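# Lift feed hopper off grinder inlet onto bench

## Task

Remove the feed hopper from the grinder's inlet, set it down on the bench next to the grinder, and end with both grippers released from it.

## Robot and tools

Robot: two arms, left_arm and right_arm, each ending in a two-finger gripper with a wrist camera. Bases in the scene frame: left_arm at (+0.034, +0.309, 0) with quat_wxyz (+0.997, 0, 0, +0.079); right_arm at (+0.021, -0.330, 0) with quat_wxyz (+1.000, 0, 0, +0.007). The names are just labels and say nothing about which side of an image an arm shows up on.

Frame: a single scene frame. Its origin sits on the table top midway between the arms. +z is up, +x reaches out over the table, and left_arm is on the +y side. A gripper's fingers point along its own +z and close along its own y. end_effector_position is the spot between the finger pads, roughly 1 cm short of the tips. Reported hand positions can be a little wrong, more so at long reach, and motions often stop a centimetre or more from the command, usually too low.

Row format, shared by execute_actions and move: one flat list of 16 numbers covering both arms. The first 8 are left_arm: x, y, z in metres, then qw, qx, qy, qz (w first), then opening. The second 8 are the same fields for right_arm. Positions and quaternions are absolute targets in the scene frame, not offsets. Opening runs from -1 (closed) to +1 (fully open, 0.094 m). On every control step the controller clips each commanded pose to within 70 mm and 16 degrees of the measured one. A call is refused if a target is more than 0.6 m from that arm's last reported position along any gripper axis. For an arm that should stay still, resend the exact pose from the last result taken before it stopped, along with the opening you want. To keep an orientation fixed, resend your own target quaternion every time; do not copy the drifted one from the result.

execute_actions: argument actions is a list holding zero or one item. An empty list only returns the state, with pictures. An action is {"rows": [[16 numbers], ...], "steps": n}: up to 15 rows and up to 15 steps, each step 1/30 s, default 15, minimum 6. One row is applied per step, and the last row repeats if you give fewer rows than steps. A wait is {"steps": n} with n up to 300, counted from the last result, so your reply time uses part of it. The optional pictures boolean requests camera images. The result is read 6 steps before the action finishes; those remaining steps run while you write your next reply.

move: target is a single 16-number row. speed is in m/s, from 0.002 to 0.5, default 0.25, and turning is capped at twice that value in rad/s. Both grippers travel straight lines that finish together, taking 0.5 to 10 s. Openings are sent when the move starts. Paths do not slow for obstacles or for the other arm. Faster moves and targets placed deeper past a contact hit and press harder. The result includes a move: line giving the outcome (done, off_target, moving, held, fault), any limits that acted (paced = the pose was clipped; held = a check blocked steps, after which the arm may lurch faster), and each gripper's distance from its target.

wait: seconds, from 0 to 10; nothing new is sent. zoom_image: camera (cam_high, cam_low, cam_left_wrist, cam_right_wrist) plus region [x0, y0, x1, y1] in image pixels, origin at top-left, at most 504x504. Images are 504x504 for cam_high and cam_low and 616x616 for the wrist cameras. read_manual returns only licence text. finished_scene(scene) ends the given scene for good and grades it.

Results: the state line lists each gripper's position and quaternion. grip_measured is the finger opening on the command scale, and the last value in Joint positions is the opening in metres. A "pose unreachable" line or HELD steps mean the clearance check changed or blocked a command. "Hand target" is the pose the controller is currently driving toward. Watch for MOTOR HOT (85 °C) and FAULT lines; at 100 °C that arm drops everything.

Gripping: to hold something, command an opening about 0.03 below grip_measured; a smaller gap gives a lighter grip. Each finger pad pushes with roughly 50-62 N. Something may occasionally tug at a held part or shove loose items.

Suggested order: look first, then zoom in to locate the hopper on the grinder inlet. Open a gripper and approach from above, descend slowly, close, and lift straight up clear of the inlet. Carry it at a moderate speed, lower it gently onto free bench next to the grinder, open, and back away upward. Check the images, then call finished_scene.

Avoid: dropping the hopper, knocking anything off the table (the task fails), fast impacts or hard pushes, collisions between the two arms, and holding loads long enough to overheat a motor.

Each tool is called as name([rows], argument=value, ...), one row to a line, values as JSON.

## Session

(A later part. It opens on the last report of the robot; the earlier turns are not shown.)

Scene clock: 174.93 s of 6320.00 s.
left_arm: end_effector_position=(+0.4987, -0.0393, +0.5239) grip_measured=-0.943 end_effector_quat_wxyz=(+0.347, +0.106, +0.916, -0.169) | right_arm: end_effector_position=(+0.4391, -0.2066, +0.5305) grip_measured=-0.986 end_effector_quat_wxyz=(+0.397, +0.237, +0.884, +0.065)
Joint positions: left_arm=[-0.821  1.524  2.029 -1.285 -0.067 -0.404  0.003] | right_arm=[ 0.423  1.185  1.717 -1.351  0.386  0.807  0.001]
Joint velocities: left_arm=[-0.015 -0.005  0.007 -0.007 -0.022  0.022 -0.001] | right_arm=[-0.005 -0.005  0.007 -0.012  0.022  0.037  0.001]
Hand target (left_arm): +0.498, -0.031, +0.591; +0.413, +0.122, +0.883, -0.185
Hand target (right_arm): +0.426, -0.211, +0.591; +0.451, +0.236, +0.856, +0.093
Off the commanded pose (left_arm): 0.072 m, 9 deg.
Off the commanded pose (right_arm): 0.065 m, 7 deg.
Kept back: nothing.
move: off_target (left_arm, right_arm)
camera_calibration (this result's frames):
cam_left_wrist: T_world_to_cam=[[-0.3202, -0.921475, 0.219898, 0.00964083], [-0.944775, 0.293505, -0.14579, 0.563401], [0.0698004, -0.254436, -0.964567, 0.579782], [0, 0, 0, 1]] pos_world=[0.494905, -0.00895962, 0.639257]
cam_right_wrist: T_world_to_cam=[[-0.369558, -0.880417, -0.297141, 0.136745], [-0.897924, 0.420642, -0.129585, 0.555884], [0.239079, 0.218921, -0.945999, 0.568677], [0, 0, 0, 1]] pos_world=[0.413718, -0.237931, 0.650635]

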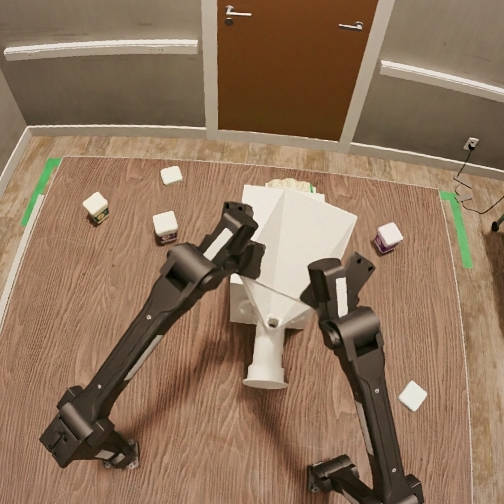

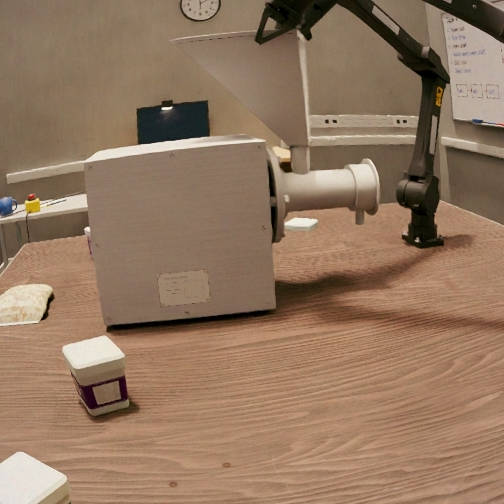

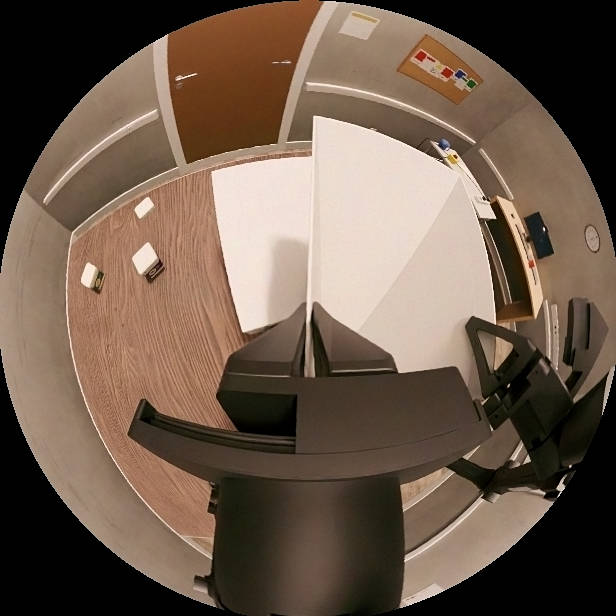

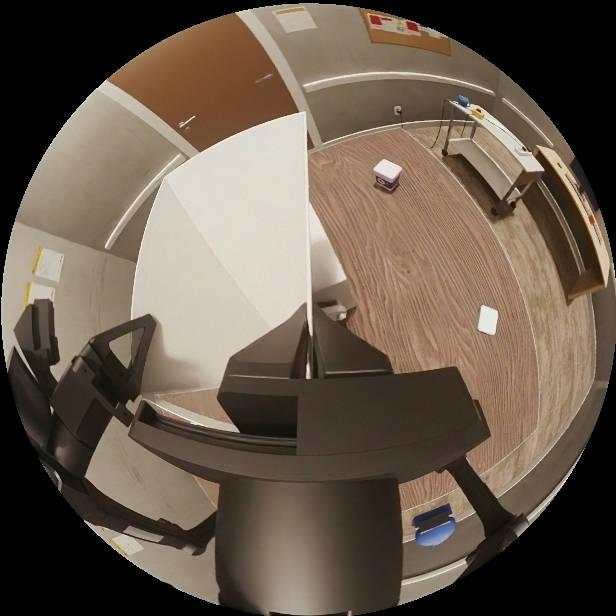

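move(target=[0.525,-0.064,0.59,0.365,0.313,0.834,-0.27,-1,0.39,-0.19,0.59,0.5,0.41,0.76,-0.03,-1], speed=0.05)

zoom_image(camera="cam_low", region=[260,120,350,210])

Scene clock: 180.53 s of 6320.00 s.
left_arm: end_effector_position=(+0.5168, -0.0741, +0.5192) grip_measured=-0.967 end_effector_quat_wxyz=(+0.293, +0.296, +0.868, -0.269) | right_arm: end_effector_position=(+0.3977, -0.2037, +0.5326) grip_measured=-0.982 end_effector_quat_wxyz=(+0.450, +0.423, +0.785, -0.042)
Joint positions: left_arm=[-0.731  1.653  2.169 -1.334  0.357 -0.058  0.002] | right_arm=[ 0.649  1.259  1.781 -1.686  0.872  1.46   0.001]
Joint velocities: left_arm=[-0.005 -0.015  0.007  0.002 -0.051 -0.066 -0.001] | right_arm=[-0.005 -0.005  0.032 -0.017 -0.037 -0.037 -0.001]
Hand target (left_arm): +0.518, -0.061, +0.586; +0.365, +0.311, +0.835, -0.269
Hand target (right_arm): +0.386, -0.196, +0.584; +0.502, +0.409, +0.762, -0.014
Off the commanded pose (left_arm): 0.072 m, 9 deg.
Off the commanded pose (right_arm): 0.059 m, 7 deg.
joint sent to its limit (right arm) — the command would take joint 4 (wrist pitch) past its lower limit, so that joint was sent only as far as its limit.
Kept back: nothing.
move: off_target (left_arm, right_arm)
camera_calibration (this result's frames):
cam_left_wrist: T_world_to_cam=[[-0.680986, -0.67739, 0.278209, 0.158672], [-0.727708, 0.668441, -0.153712, 0.509731], [-0.0818433, -0.307131, -0.948141, 0.631104], [0, 0, 0, 1]] pos_world=[0.530641, -0.0394105, 0.632584]
cam_right_wrist: T_world_to_cam=[[-0.70527, -0.638274, -0.308546, 0.313546], [-0.592457, 0.769664, -0.237933, 0.525095], [0.389343, 0.0149932, -0.920971, 0.465279], [0, 0, 0, 1]] pos_world=[0.351078, -0.210994, 0.65019]

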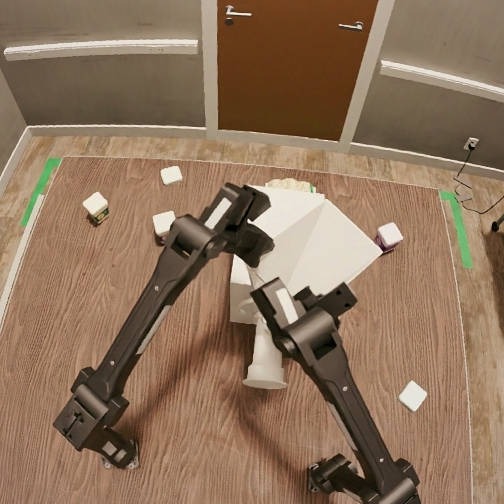

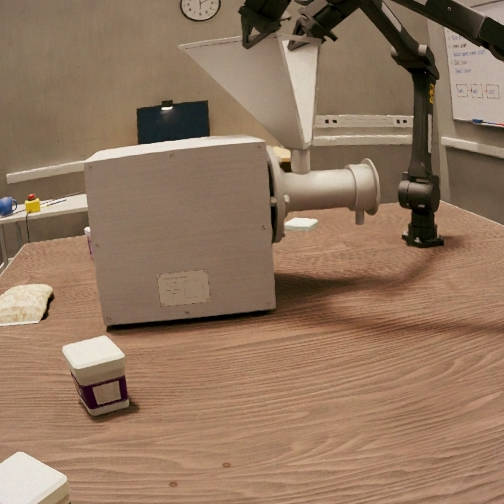

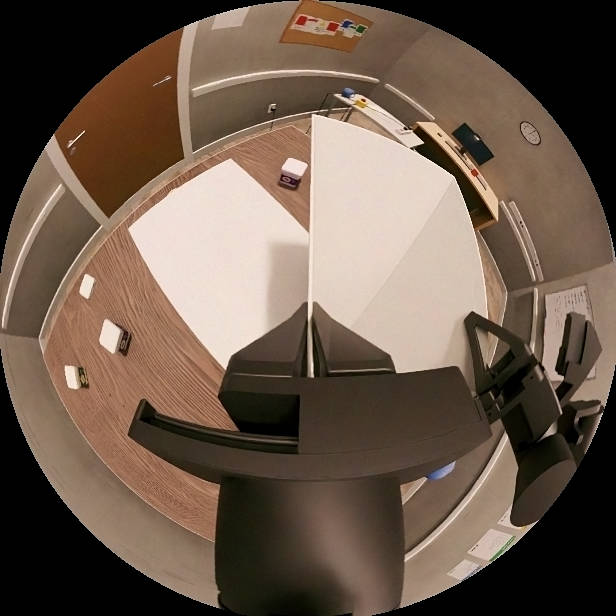

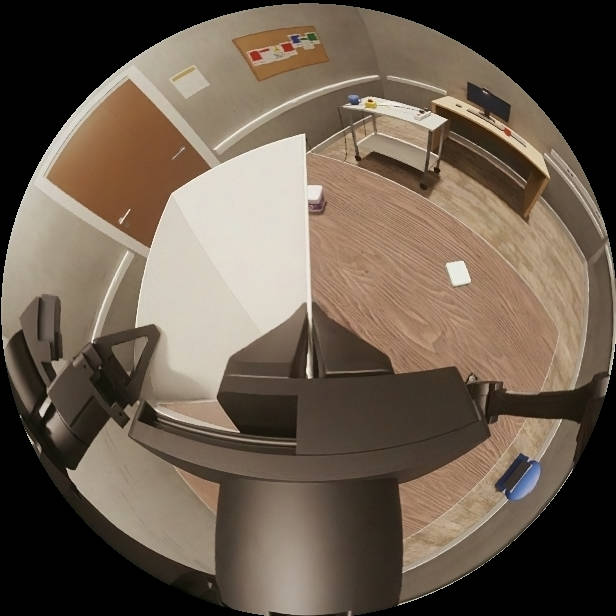

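Region (260, 120, 350, 210) of cam_low's 504x504 image, scaled by 5.600, with more detail than that image has.

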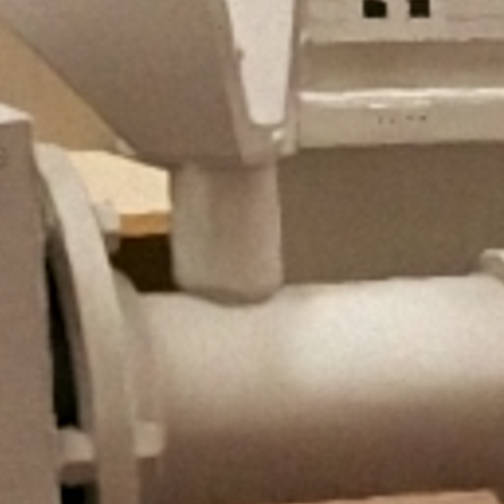

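move(target=[0.505,-0.035,0.61,0.414,0.125,0.882,-0.185,-1,0.433,-0.207,0.6,0.452,0.233,0.858,0.088,-1], speed=0.06)

move(target=[0.46,-0.02,0.61,0.47,-0.11,0.87,-0.07,-1,0.49,-0.2,0.61,0.41,0,0.89,0.2,-1], speed=0.06)

move(target=[0.505,-0.035,0.62,0.414,0.125,0.882,-0.185,-1,0.433,-0.207,0.6,0.452,0.233,0.858,0.088,-1], speed=0.06)

zoom_image(camera="cam_low", region=[260,120,350,210])

Scene clock: 185.57 s of 6320.00 s.
left_arm: end_effector_position=(+0.5124, -0.0505, +0.5192) grip_measured=-0.934 end_effector_quat_wxyz=(+0.329, +0.152, +0.918, -0.163) | right_arm: end_effector_position=(+0.4380, -0.2139, +0.5316) grip_measured=-0.981 end_effector_quat_wxyz=(+0.391, +0.272, +0.878, +0.040)
Joint positions: left_arm=[-0.808  1.598  2.124 -1.344 -0.019 -0.315  0.003] | right_arm=[ 0.433  1.213  1.758 -1.42   0.45   0.882  0.001]
Joint velocities: left_arm=[-0.005 -0.015 -0.002 -0.007  0.11  -0.037 -0.   ] | right_arm=[-0.015 -0.005 -0.007  0.002 -0.007  0.007  0.   ]
Hand target (left_arm): +0.501, -0.033, +0.595; +0.414, +0.123, +0.882, -0.190
Hand target (right_arm): +0.424, -0.211, +0.599; +0.452, +0.237, +0.856, +0.083
Off the commanded pose (left_arm): 0.092 m, 11 deg; position clipped at the last step of the last action.
Off the commanded pose (right_arm): 0.069 m, 10 deg.
Kept back: nothing.
move: off_target (left_arm, right_arm); limits=paced
camera_calibration (this result's frames):
cam_left_wrist: T_world_to_cam=[[-0.393807, -0.900871, 0.182611, 0.0629326], [-0.918562, 0.378333, -0.114487, 0.553504], [0.0340506, -0.212826, -0.976497, 0.598083], [0, 0, 0, 1]] pos_world=[0.512846, -0.0254273, 0.635903]
cam_right_wrist: T_world_to_cam=[[-0.449588, -0.849521, -0.276015, 0.160644], [-0.861815, 0.493781, -0.115992, 0.550794], [0.234829, 0.185725, -0.954129, 0.570582], [0, 0, 0, 1]] pos_world=[0.412917, -0.241473, 0.652637]

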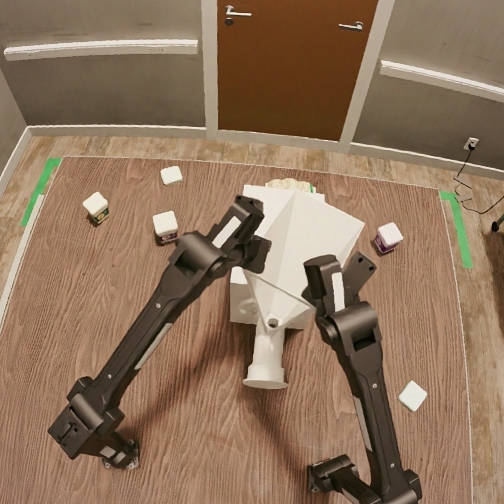

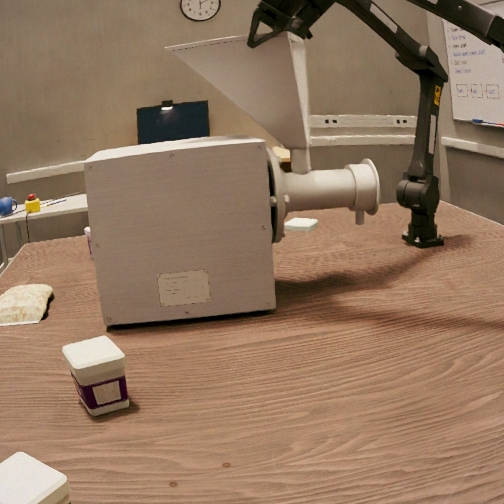

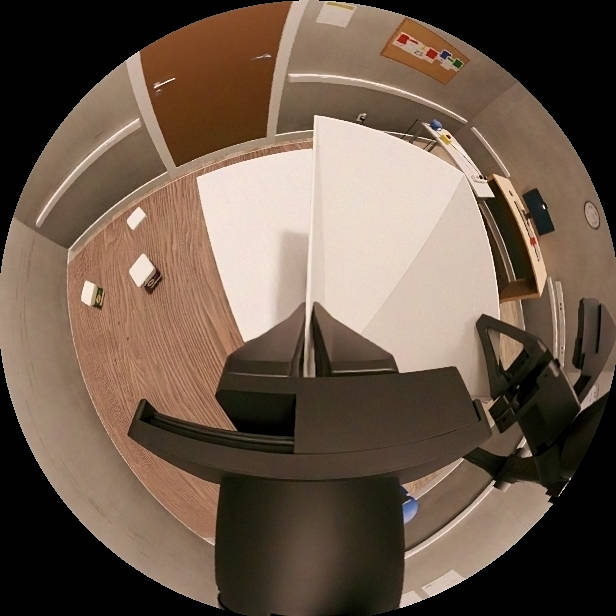

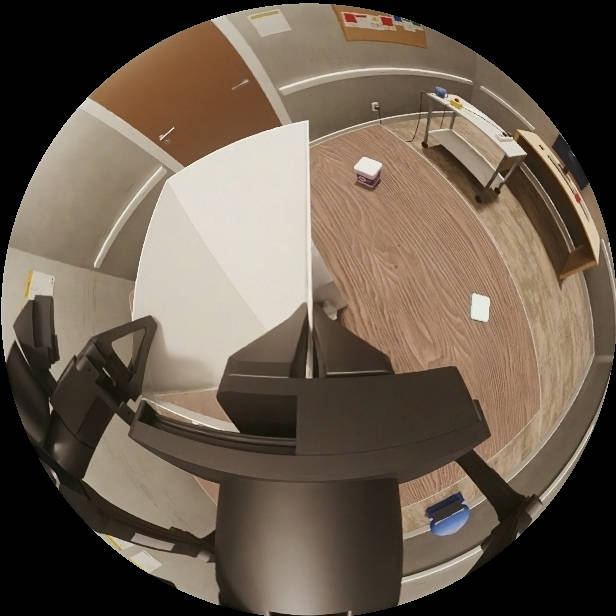

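Scene clock: 191.10 s of 6320.00 s.
left_arm: end_effector_position=(+0.4733, -0.0208, +0.5262) grip_measured=-0.888 end_effector_quat_wxyz=(+0.401, -0.065, +0.914, -0.015) | right_arm: end_effector_position=(+0.4825, -0.2011, +0.5305) grip_measured=-0.984 end_effector_quat_wxyz=(+0.326, +0.027, +0.928, +0.177)
Joint positions: left_arm=[-0.976  1.559  2.088 -1.48  -0.586 -0.766  0.005] | right_arm=[ 0.196  1.299  1.839 -1.367 -0.177  0.338  0.001]
Joint velocities: left_arm=[-0.005  0.005  0.007 -0.017 -0.022  0.007  0.001] | right_arm=[ 0.005 -0.005  0.002 -0.007 -0.051 -0.007 -0.001]
Hand target (left_arm): +0.456, -0.012, +0.600; +0.470, -0.112, +0.872, -0.077
Hand target (right_arm): +0.478, -0.202, +0.607; +0.409, -0.000, +0.892, +0.195
Off the commanded pose (left_arm): 0.085 m, 12 deg; position clipped at the last step of the last action.
Off the commanded pose (right_arm): 0.080 m, 11 deg.
Kept back: nothing.
move: off_target (left_arm, right_arm); limits=paced
camera_calibration (this result's frames):
cam_left_wrist: T_world_to_cam=[[0.099455, -0.993078, 0.0624919, -0.0991855], [-0.972229, -0.110354, -0.20638, 0.570784], [0.211848, -0.0402309, -0.976474, 0.532006], [0, 0, 0, 1]] pos_world=[0.452092, -0.0141076, 0.643487]
cam_right_wrist: T_world_to_cam=[[0.0639107, -0.938259, -0.339979, -0.0404143], [-0.997783, -0.0537489, -0.0392339, 0.497393], [0.0185381, 0.341733, -0.939614, 0.684772], [0, 0, 0, 1]] pos_world=[0.486179, -0.245194, 0.649196]

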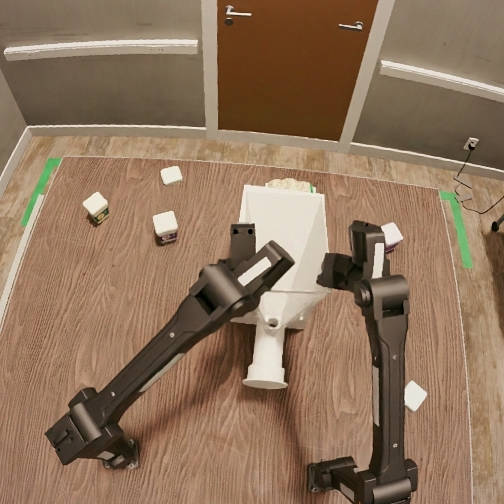

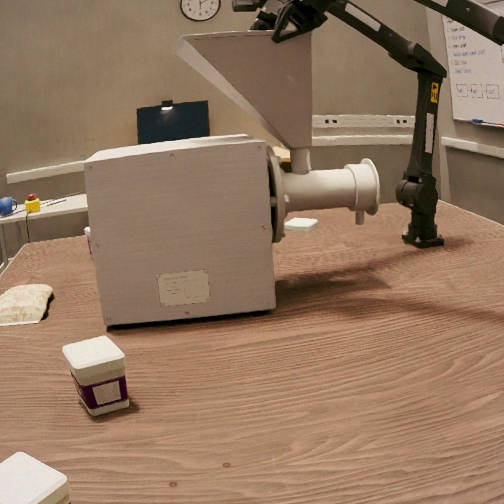

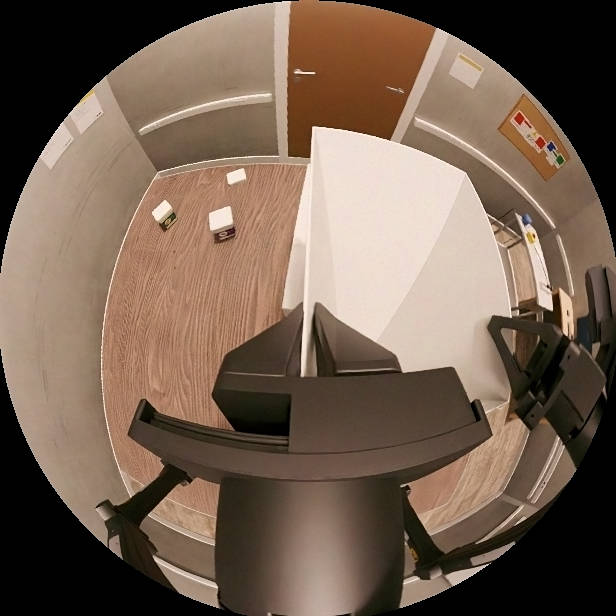

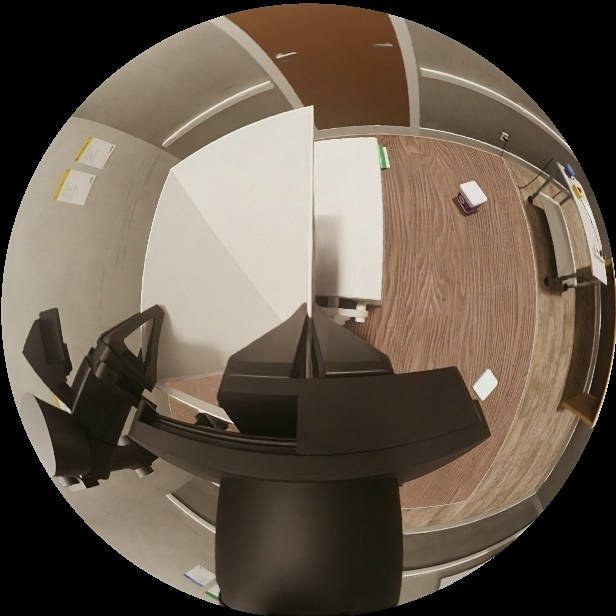

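Scene clock: 195.83 s of 6320.00 s.
left_arm: end_effector_position=(+0.5023, -0.0427, +0.5468) grip_measured=-0.948 end_effector_quat_wxyz=(+0.346, +0.107, +0.917, -0.168) | right_arm: end_effector_position=(+0.4422, -0.2131, +0.5570) grip_measured=-0.982 end_effector_quat_wxyz=(+0.416, +0.239, +0.875, +0.066)
Joint positions: left_arm=[-0.822  1.582  2.169 -1.371 -0.067 -0.403  0.002] | right_arm=[ 0.412  1.2    1.788 -1.364  0.399  0.79   0.001]
Joint velocities: left_arm=[-0.015 -0.005  0.007 -0.027  0.051  0.007  0.   ] | right_arm=[-0.015  0.024 -0.007 -0.002 -0.022 -0.007  0.001]
Hand target (left_arm): +0.498, -0.031, +0.615; +0.413, +0.121, +0.884, -0.185
Hand target (right_arm): +0.429, -0.211, +0.598; +0.451, +0.235, +0.856, +0.095
Off the commanded pose (left_arm): 0.074 m, 9 deg.
Off the commanded pose (right_arm): 0.044 m, 5 deg.
Kept back: nothing.
move: off_target (left_arm, right_arm)
camera_calibration (this result's frames):
cam_left_wrist: T_world_to_cam=[[-0.321214, -0.921535, 0.218165, 0.00408081], [-0.944598, 0.295357, -0.143177, 0.569718], [0.0675063, -0.252068, -0.965352, 0.602492], [0, 0, 0, 1]] pos_world=[0.498793, -0.0126404, 0.662297]
cam_right_wrist: T_world_to_cam=[[-0.36583, -0.878005, -0.308668, 0.145341], [-0.887696, 0.428814, -0.167673, 0.583305], [0.279579, 0.212664, -0.936274, 0.569777], [0, 0, 0, 1]] pos_world=[0.41167, -0.24369, 0.676135]

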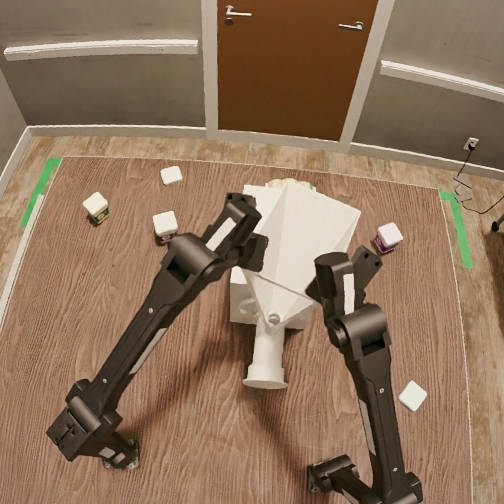

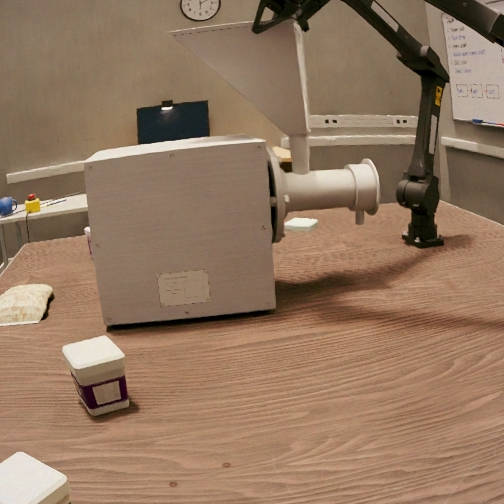

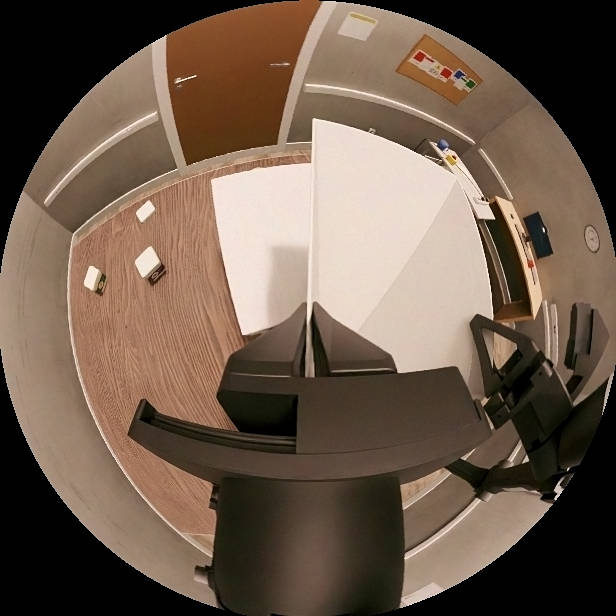

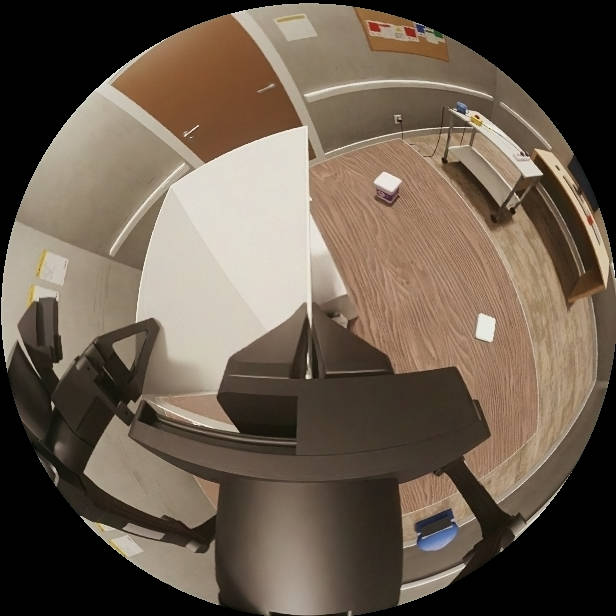

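Region (260, 120, 350, 210) of cam_low's 504x504 image, scaled by 5.600, with more detail than that image has.

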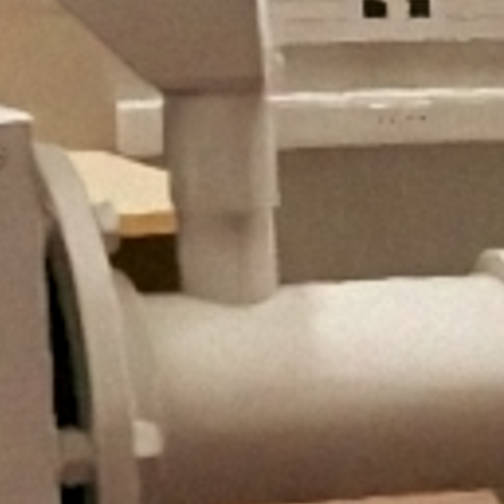

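move(target=[0.485,-0.032,0.615,0.41,0.03,0.9,-0.135,-1,0.465,-0.211,0.612,0.42,0.14,0.89,0.115,-1], speed=0.04)

move(target=[0.485,-0.032,0.64,0.43,0.03,0.89,-0.135,-1,0.465,-0.211,0.637,0.44,0.14,0.88,0.115,-1], speed=0.04)

Scene clock: 199.20 s of 6320.00 s.
left_arm: end_effector_position=(+0.4944, -0.0293, +0.5596) grip_measured=-0.946 end_effector_quat_wxyz=(+0.369, +0.010, +0.922, -0.122) | right_arm: end_effector_position=(+0.4678, -0.2089, +0.5695) grip_measured=-0.981 end_effector_quat_wxyz=(+0.384, +0.148, +0.906, +0.101)
Joint positions: left_arm=[-0.873  1.588  2.219 -1.442 -0.271 -0.584  0.003] | right_arm=[ 0.315  1.28   1.913 -1.4    0.17   0.58   0.001]
Joint velocities: left_arm=[-0.015 -0.005  0.022 -0.042 -0.095 -0.051  0.   ] | right_arm=[-0.005 -0.005  0.017 -0.002 -0.139  0.022 -0.   ]
Hand target (left_arm): +0.481, -0.028, +0.612; +0.414, +0.028, +0.899, -0.139
Hand target (right_arm): +0.461, -0.212, +0.610; +0.420, +0.140, +0.889, +0.113
Off the commanded pose (left_arm): 0.056 m, 6 deg.
Off the commanded pose (right_arm): 0.043 m, 5 deg.
Kept back: nothing.
move: off_target (left_arm, right_arm)
camera_calibration (this result's frames):
cam_left_wrist: T_world_to_cam=[[-0.11596, -0.972588, 0.20156, -0.0825221], [-0.984144, 0.0850843, -0.155633, 0.58047], [0.134217, -0.216412, -0.967032, 0.587715], [0, 0, 0, 1]] pos_world=[0.482815, -0.0024605, 0.675312]
cam_right_wrist: T_world_to_cam=[[-0.192094, -0.937604, -0.289826, 0.0577976], [-0.964489, 0.234919, -0.120722, 0.574988], [0.181275, 0.256344, -0.949435, 0.63599], [0, 0, 0, 1]] pos_world=[0.450382, -0.243917, 0.689997]

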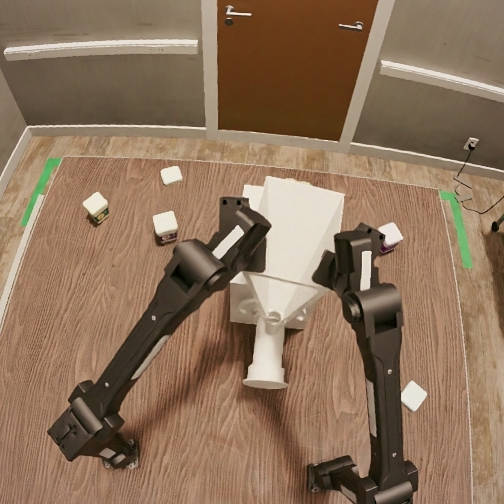

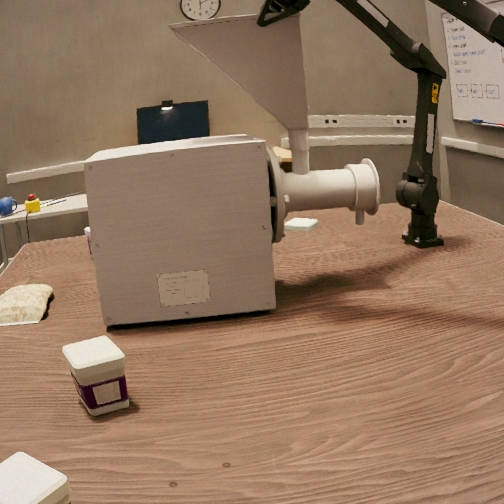

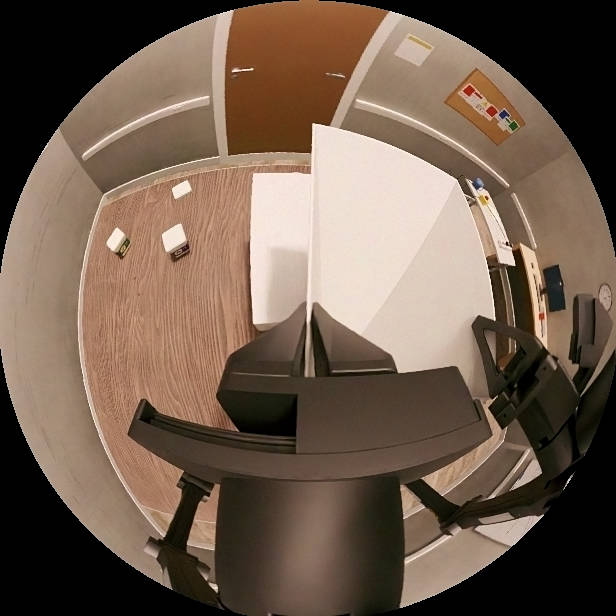

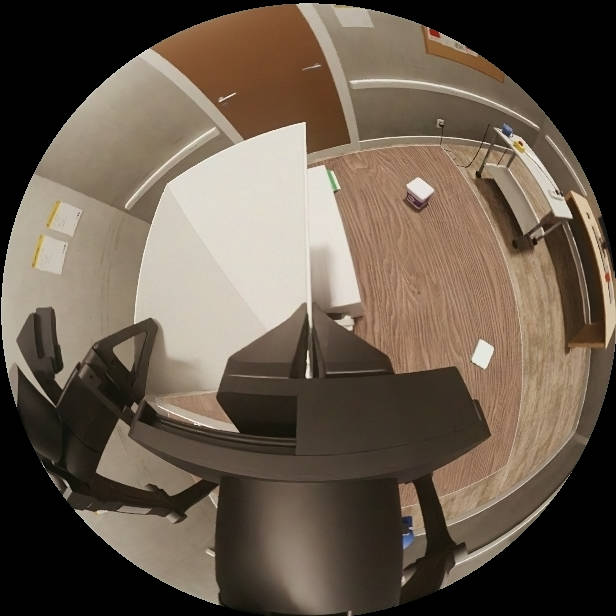

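Scene clock: 201.57 s of 6320.00 s.
left_arm: end_effector_position=(+0.4948, -0.0291, +0.5897) grip_measured=-0.953 end_effector_quat_wxyz=(+0.390, +0.008, +0.913, -0.123) | right_arm: end_effector_position=(+0.4682, -0.2097, +0.5950) grip_measured=-0.981 end_effector_quat_wxyz=(+0.401, +0.147, +0.897, +0.109)
Joint positions: left_arm=[-0.88   1.626  2.342 -1.487 -0.3   -0.576  0.002] | right_arm=[ 0.312  1.298  1.988 -1.415  0.169  0.575  0.001]
Joint velocities: left_arm=[ 0.005  0.005  0.007 -0.032 -0.007  0.022 -0.001] | right_arm=[ 0.005  0.015 -0.007 -0.012  0.051  0.037 -0.   ]
Hand target (left_arm): +0.482, -0.028, +0.637; +0.433, +0.028, +0.890, -0.138
Hand target (right_arm): +0.460, -0.213, +0.635; +0.440, +0.141, +0.879, +0.116
Off the commanded pose (left_arm): 0.051 m, 6 deg.
Off the commanded pose (right_arm): 0.042 m, 5 deg.
Kept back: nothing.
move: off_target (left_arm, right_arm)
camera_calibration (this result's frames):
cam_left_wrist: T_world_to_cam=[[-0.118342, -0.972255, 0.20178, -0.0873342], [-0.976567, 0.077173, -0.200899, 0.60824], [0.179753, -0.220827, -0.958605, 0.589153], [0, 0, 0, 1]] pos_world=[0.47775, -0.00175002, 0.704582]
cam_right_wrist: T_world_to_cam=[[-0.17869, -0.934819, -0.306893, 0.0689449], [-0.959323, 0.234821, -0.156711, 0.597621], [0.218561, 0.266406, -0.938754, 0.638688], [0, 0, 0, 1]] pos_world=[0.446039, -0.246033, 0.714383]

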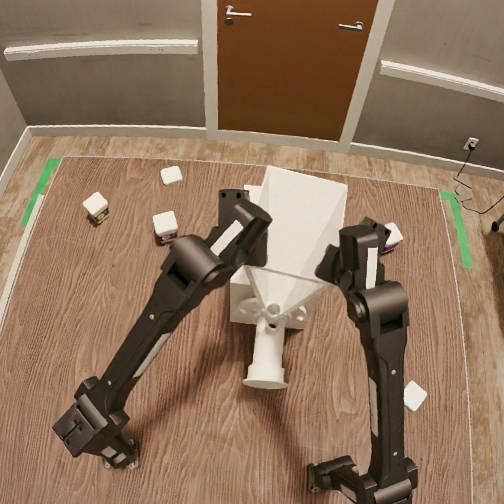

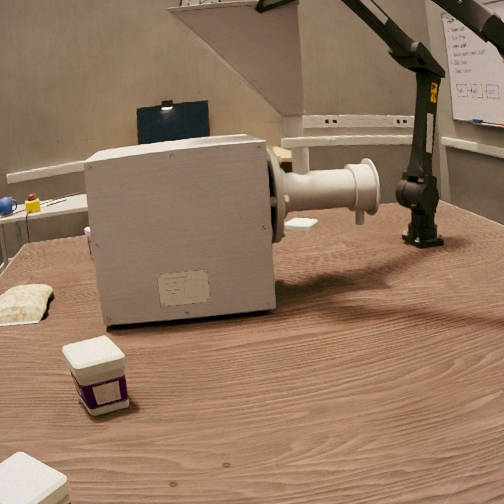

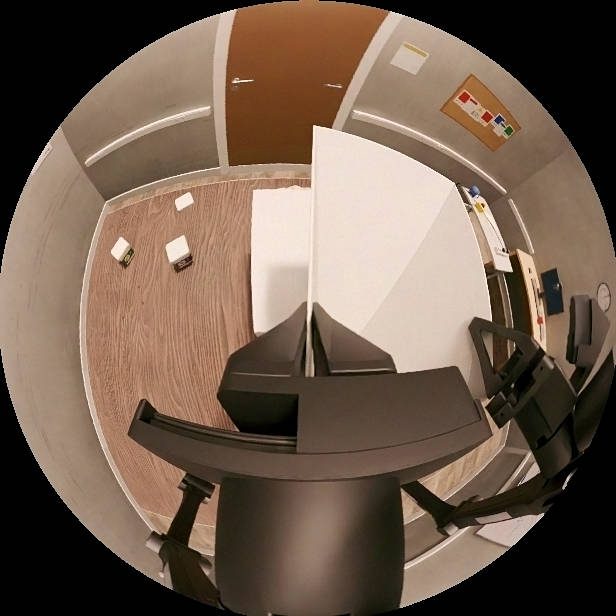

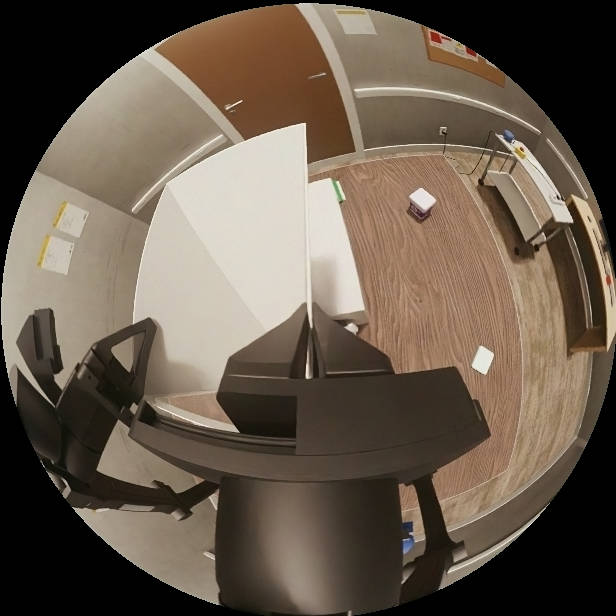

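move(target=[0.49,-0.032,0.665,0.45,0.03,0.88,-0.135,-1,0.465,-0.211,0.657,0.45,0.14,0.875,0.115,-1], speed=0.03)

zoom_image(camera="cam_low", region=[240,60,370,190])

Scene clock: 204.70 s of 6320.00 s.
left_arm: end_effector_position=(+0.5006, -0.0312, +0.6176) grip_measured=-0.956 end_effector_quat_wxyz=(+0.410, +0.016, +0.904, -0.123) | right_arm: end_effector_position=(+0.4711, -0.2119, +0.6194) grip_measured=-0.976 end_effector_quat_wxyz=(+0.416, +0.154, +0.890, +0.111)
Joint positions: left_arm=[-0.881  1.695  2.51  -1.545 -0.318 -0.545  0.002] | right_arm=[ 0.311  1.331  2.082 -1.446  0.183  0.581  0.001]
Joint velocities: left_arm=[-0.005  0.005  0.051 -0.017 -0.007  0.022  0.   ] | right_arm=[-0.015 -0.005 -0.002 -0.012  0.022 -0.007  0.001]
Hand target (left_arm): +0.487, -0.029, +0.662; +0.453, +0.029, +0.880, -0.139
Hand target (right_arm): +0.461, -0.213, +0.655; +0.450, +0.141, +0.874, +0.117
Off the commanded pose (left_arm): 0.049 m, 6 deg.
Off the commanded pose (right_arm): 0.038 m, 5 deg.
Kept back: nothing.
move: off_target (left_arm, right_arm)
camera_calibration (this result's frames):
cam_left_wrist: T_world_to_cam=[[-0.135304, -0.972073, 0.191748, -0.0795832], [-0.965599, 0.0859949, -0.245405, 0.641914], [0.222063, -0.218356, -0.950268, 0.588204], [0, 0, 0, 1]] pos_world=[0.478445, -0.00412422, 0.731741]
cam_right_wrist: T_world_to_cam=[[-0.183454, -0.930228, -0.317837, 0.0848667], [-0.95017, 0.250694, -0.185285, 0.621519], [0.252037, 0.268008, -0.929865, 0.640527], [0, 0, 0, 1]] pos_world=[0.444682, -0.248532, 0.737735]

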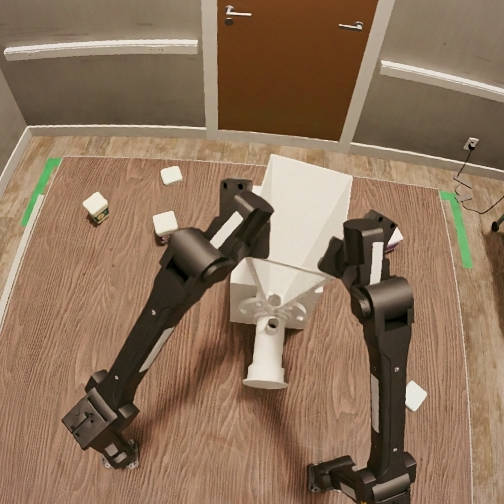

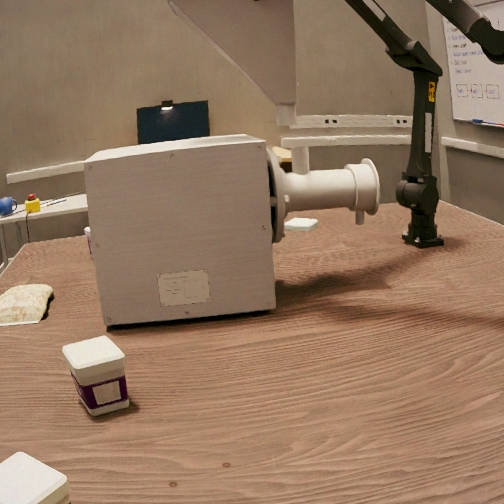

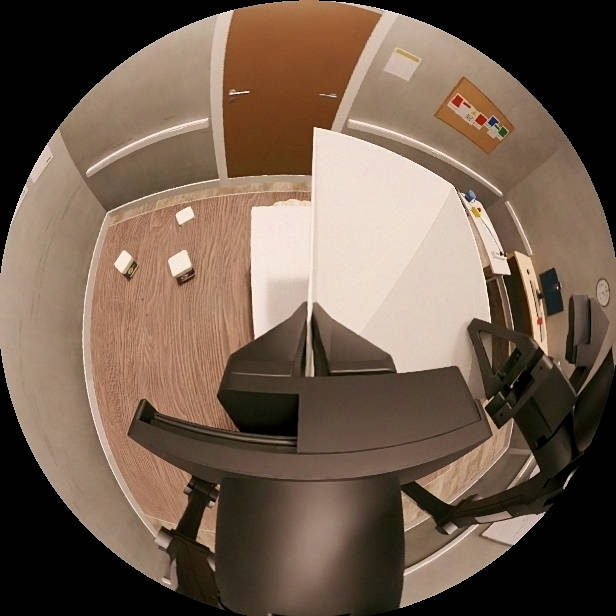

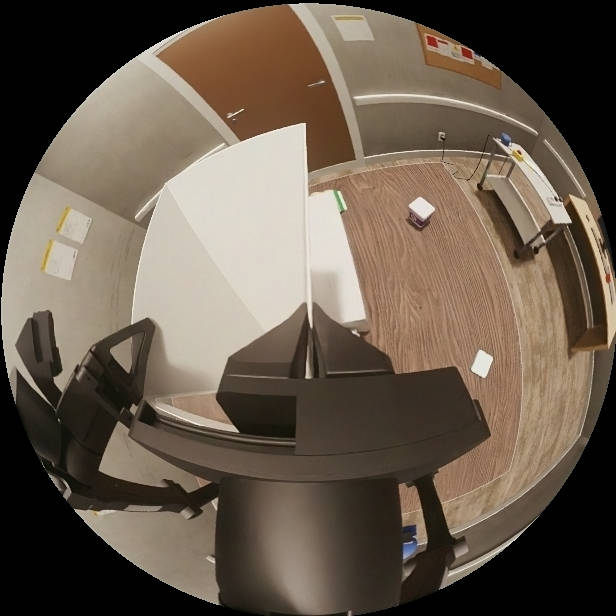

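Region (240, 60, 370, 190) of cam_low's 504x504 image, scaled by 3.877, with more detail than that image has.

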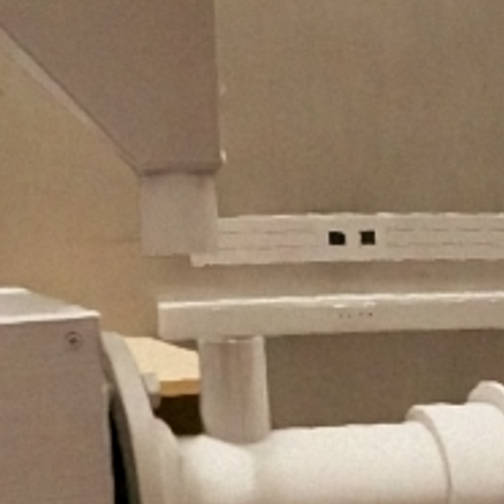

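move(target=[0.44,0.3,0.66,0.45,-0.03,0.88,-0.12,-1,0.425,0.122,0.655,0.45,0.08,0.875,0.16,-1], speed=0.08)

move(target=[0.46,0.33,0.45,0.36,-0.04,0.925,-0.12,-1,0.447,0.152,0.45,0.36,0.09,0.915,0.155,-1], speed=0.08)

Scene clock: 210.13 s of 6320.00 s.
left_arm: end_effector_position=(+0.4603, +0.2939, +0.6238) grip_measured=-0.970 end_effector_quat_wxyz=(+0.409, -0.026, +0.904, -0.120) | right_arm: end_effector_position=(+0.4512, +0.1113, +0.6279) grip_measured=-0.981 end_effector_quat_wxyz=(+0.445, +0.111, +0.872, +0.171)
Joint positions: left_arm=[-0.096  1.265  2.05  -1.501  0.243 -0.106  0.001] | right_arm=[ 0.938  1.938  2.888 -1.66   0.579  0.934  0.001]
Joint velocities: left_arm=[-0.005 -0.005  0.022 -0.032  0.007 -0.022  0.002] | right_arm=[-0.005 -0.015 -0.002 -0.007 -0.007  0.037 -0.001]
Hand target (left_arm): +0.438, +0.296, +0.656; +0.449, -0.030, +0.885, -0.121
Hand target (right_arm): +0.429, +0.114, +0.654; +0.463, +0.079, +0.862, +0.189
Off the commanded pose (left_arm): 0.042 m, 6 deg.
Off the commanded pose (right_arm): 0.039 m, 4 deg.
elbow stopped short (right arm): the move would have taken joint 3 (elbow) straighter than the controller allows; a more bent joint 3 avoids this.
Kept back: nothing.
move: off_target (left_arm, right_arm)
camera_calibration (this result's frames):
cam_left_wrist: T_world_to_cam=[[-0.057215, -0.973617, 0.220901, 0.176089], [-0.972446, 0.00426126, -0.23309, 0.596091], [0.225999, -0.22815, -0.947033, 0.673051], [0, 0, 0, 1]] pos_world=[0.437633, 0.32246, 0.737446]
cam_right_wrist: T_world_to_cam=[[-0.0440117, -0.919177, -0.391377, 0.366622], [-0.952638, 0.156609, -0.260681, 0.582084], [0.300905, 0.361368, -0.882536, 0.50465], [0, 0, 0, 1]] pos_world=[0.418799, 0.063467, 0.740597]

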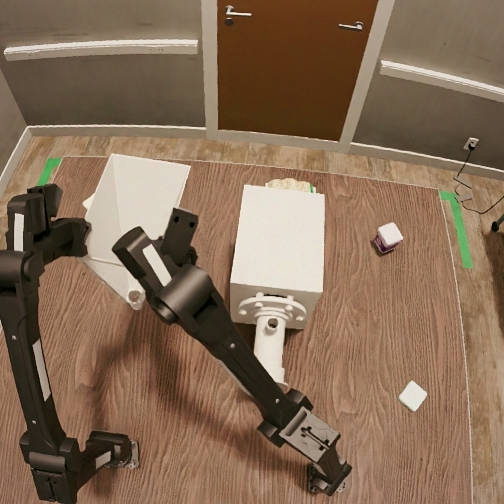

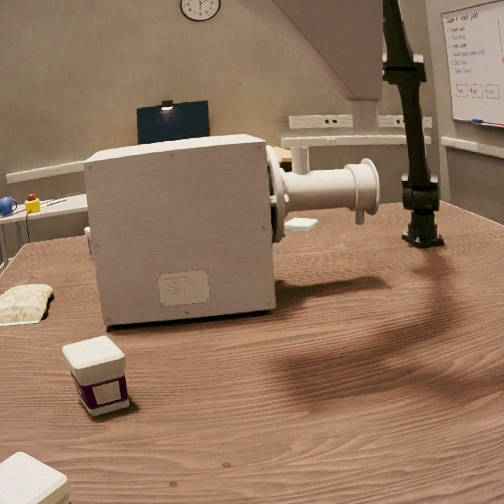

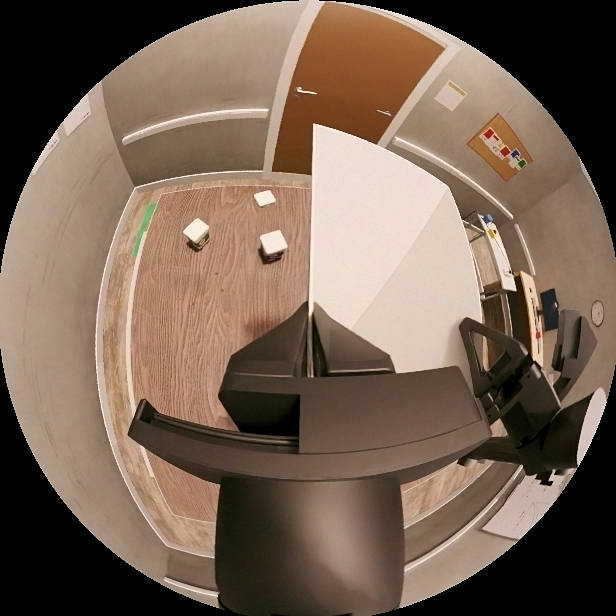

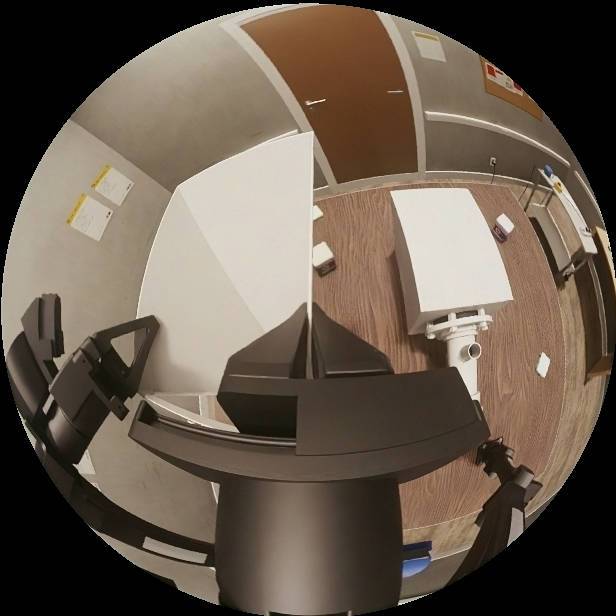

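Scene clock: 212.77 s of 6320.00 s.
left_arm: end_effector_position=(+0.4656, +0.3288, +0.4025) grip_measured=-0.970 end_effector_quat_wxyz=(+0.291, -0.057, +0.947, -0.126) | right_arm: end_effector_position=(+0.4641, +0.1537, +0.4206) grip_measured=-0.982 end_effector_quat_wxyz=(+0.341, +0.108, +0.924, +0.134)
Joint positions: left_arm=[ 0.005  1.149  1.409 -1.25   0.299 -0.047  0.001] | right_arm=[ 0.93   1.741  2.045 -1.25   0.446  1.03   0.001]
Joint velocities: left_arm=[-0.005 -0.024 -0.007  0.007  0.007  0.007  0.001] | right_arm=[-0.015 -0.005  0.002  0.007 -0.051 -0.007 -0.   ]
Hand target (left_arm): +0.459, +0.329, +0.449; +0.359, -0.039, +0.925, -0.118
Hand target (right_arm): +0.451, +0.156, +0.451; +0.360, +0.091, +0.916, +0.154
Off the commanded pose (left_arm): 0.048 m, 9 deg.
Off the commanded pose (right_arm): 0.034 m, 4 deg.
Kept back: nothing.
move: off_target (left_arm, right_arm)
camera_calibration (this result's frames):
cam_left_wrist: T_world_to_cam=[[0.0251635, -0.965977, 0.257402, 0.20373], [-0.999574, -0.0205052, 0.0207659, 0.46809], [-0.0147813, -0.257814, -0.966081, 0.599773], [0, 0, 0, 1]] pos_world=[0.47163, 0.361027, 0.517269]
cam_right_wrist: T_world_to_cam=[[-0.109672, -0.942891, -0.314528, 0.326789], [-0.990884, 0.128621, -0.0400702, 0.462902], [0.0782367, 0.307266, -0.948402, 0.441923], [0, 0, 0, 1]] pos_world=[0.459947, 0.112799, 0.540454]

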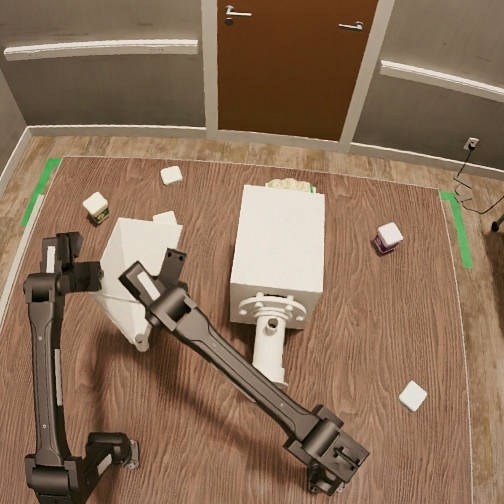

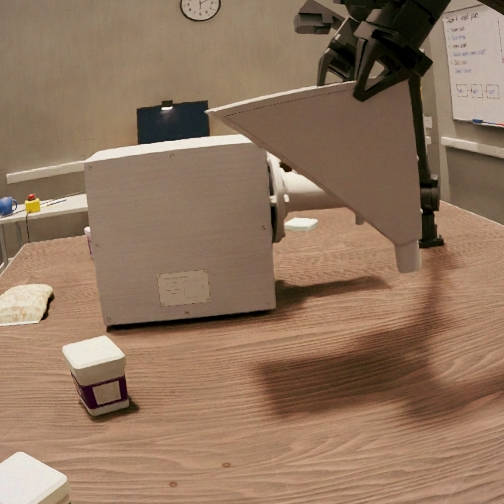

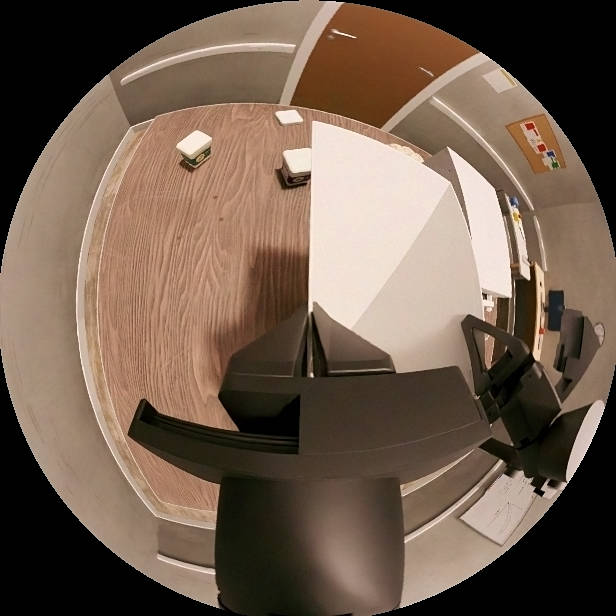

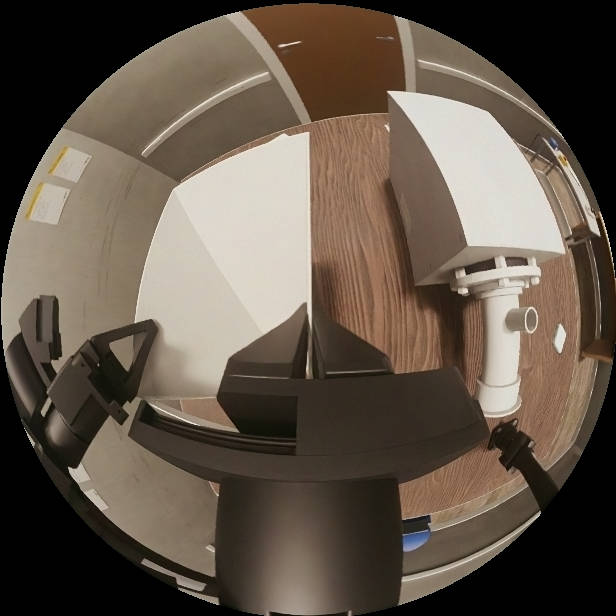

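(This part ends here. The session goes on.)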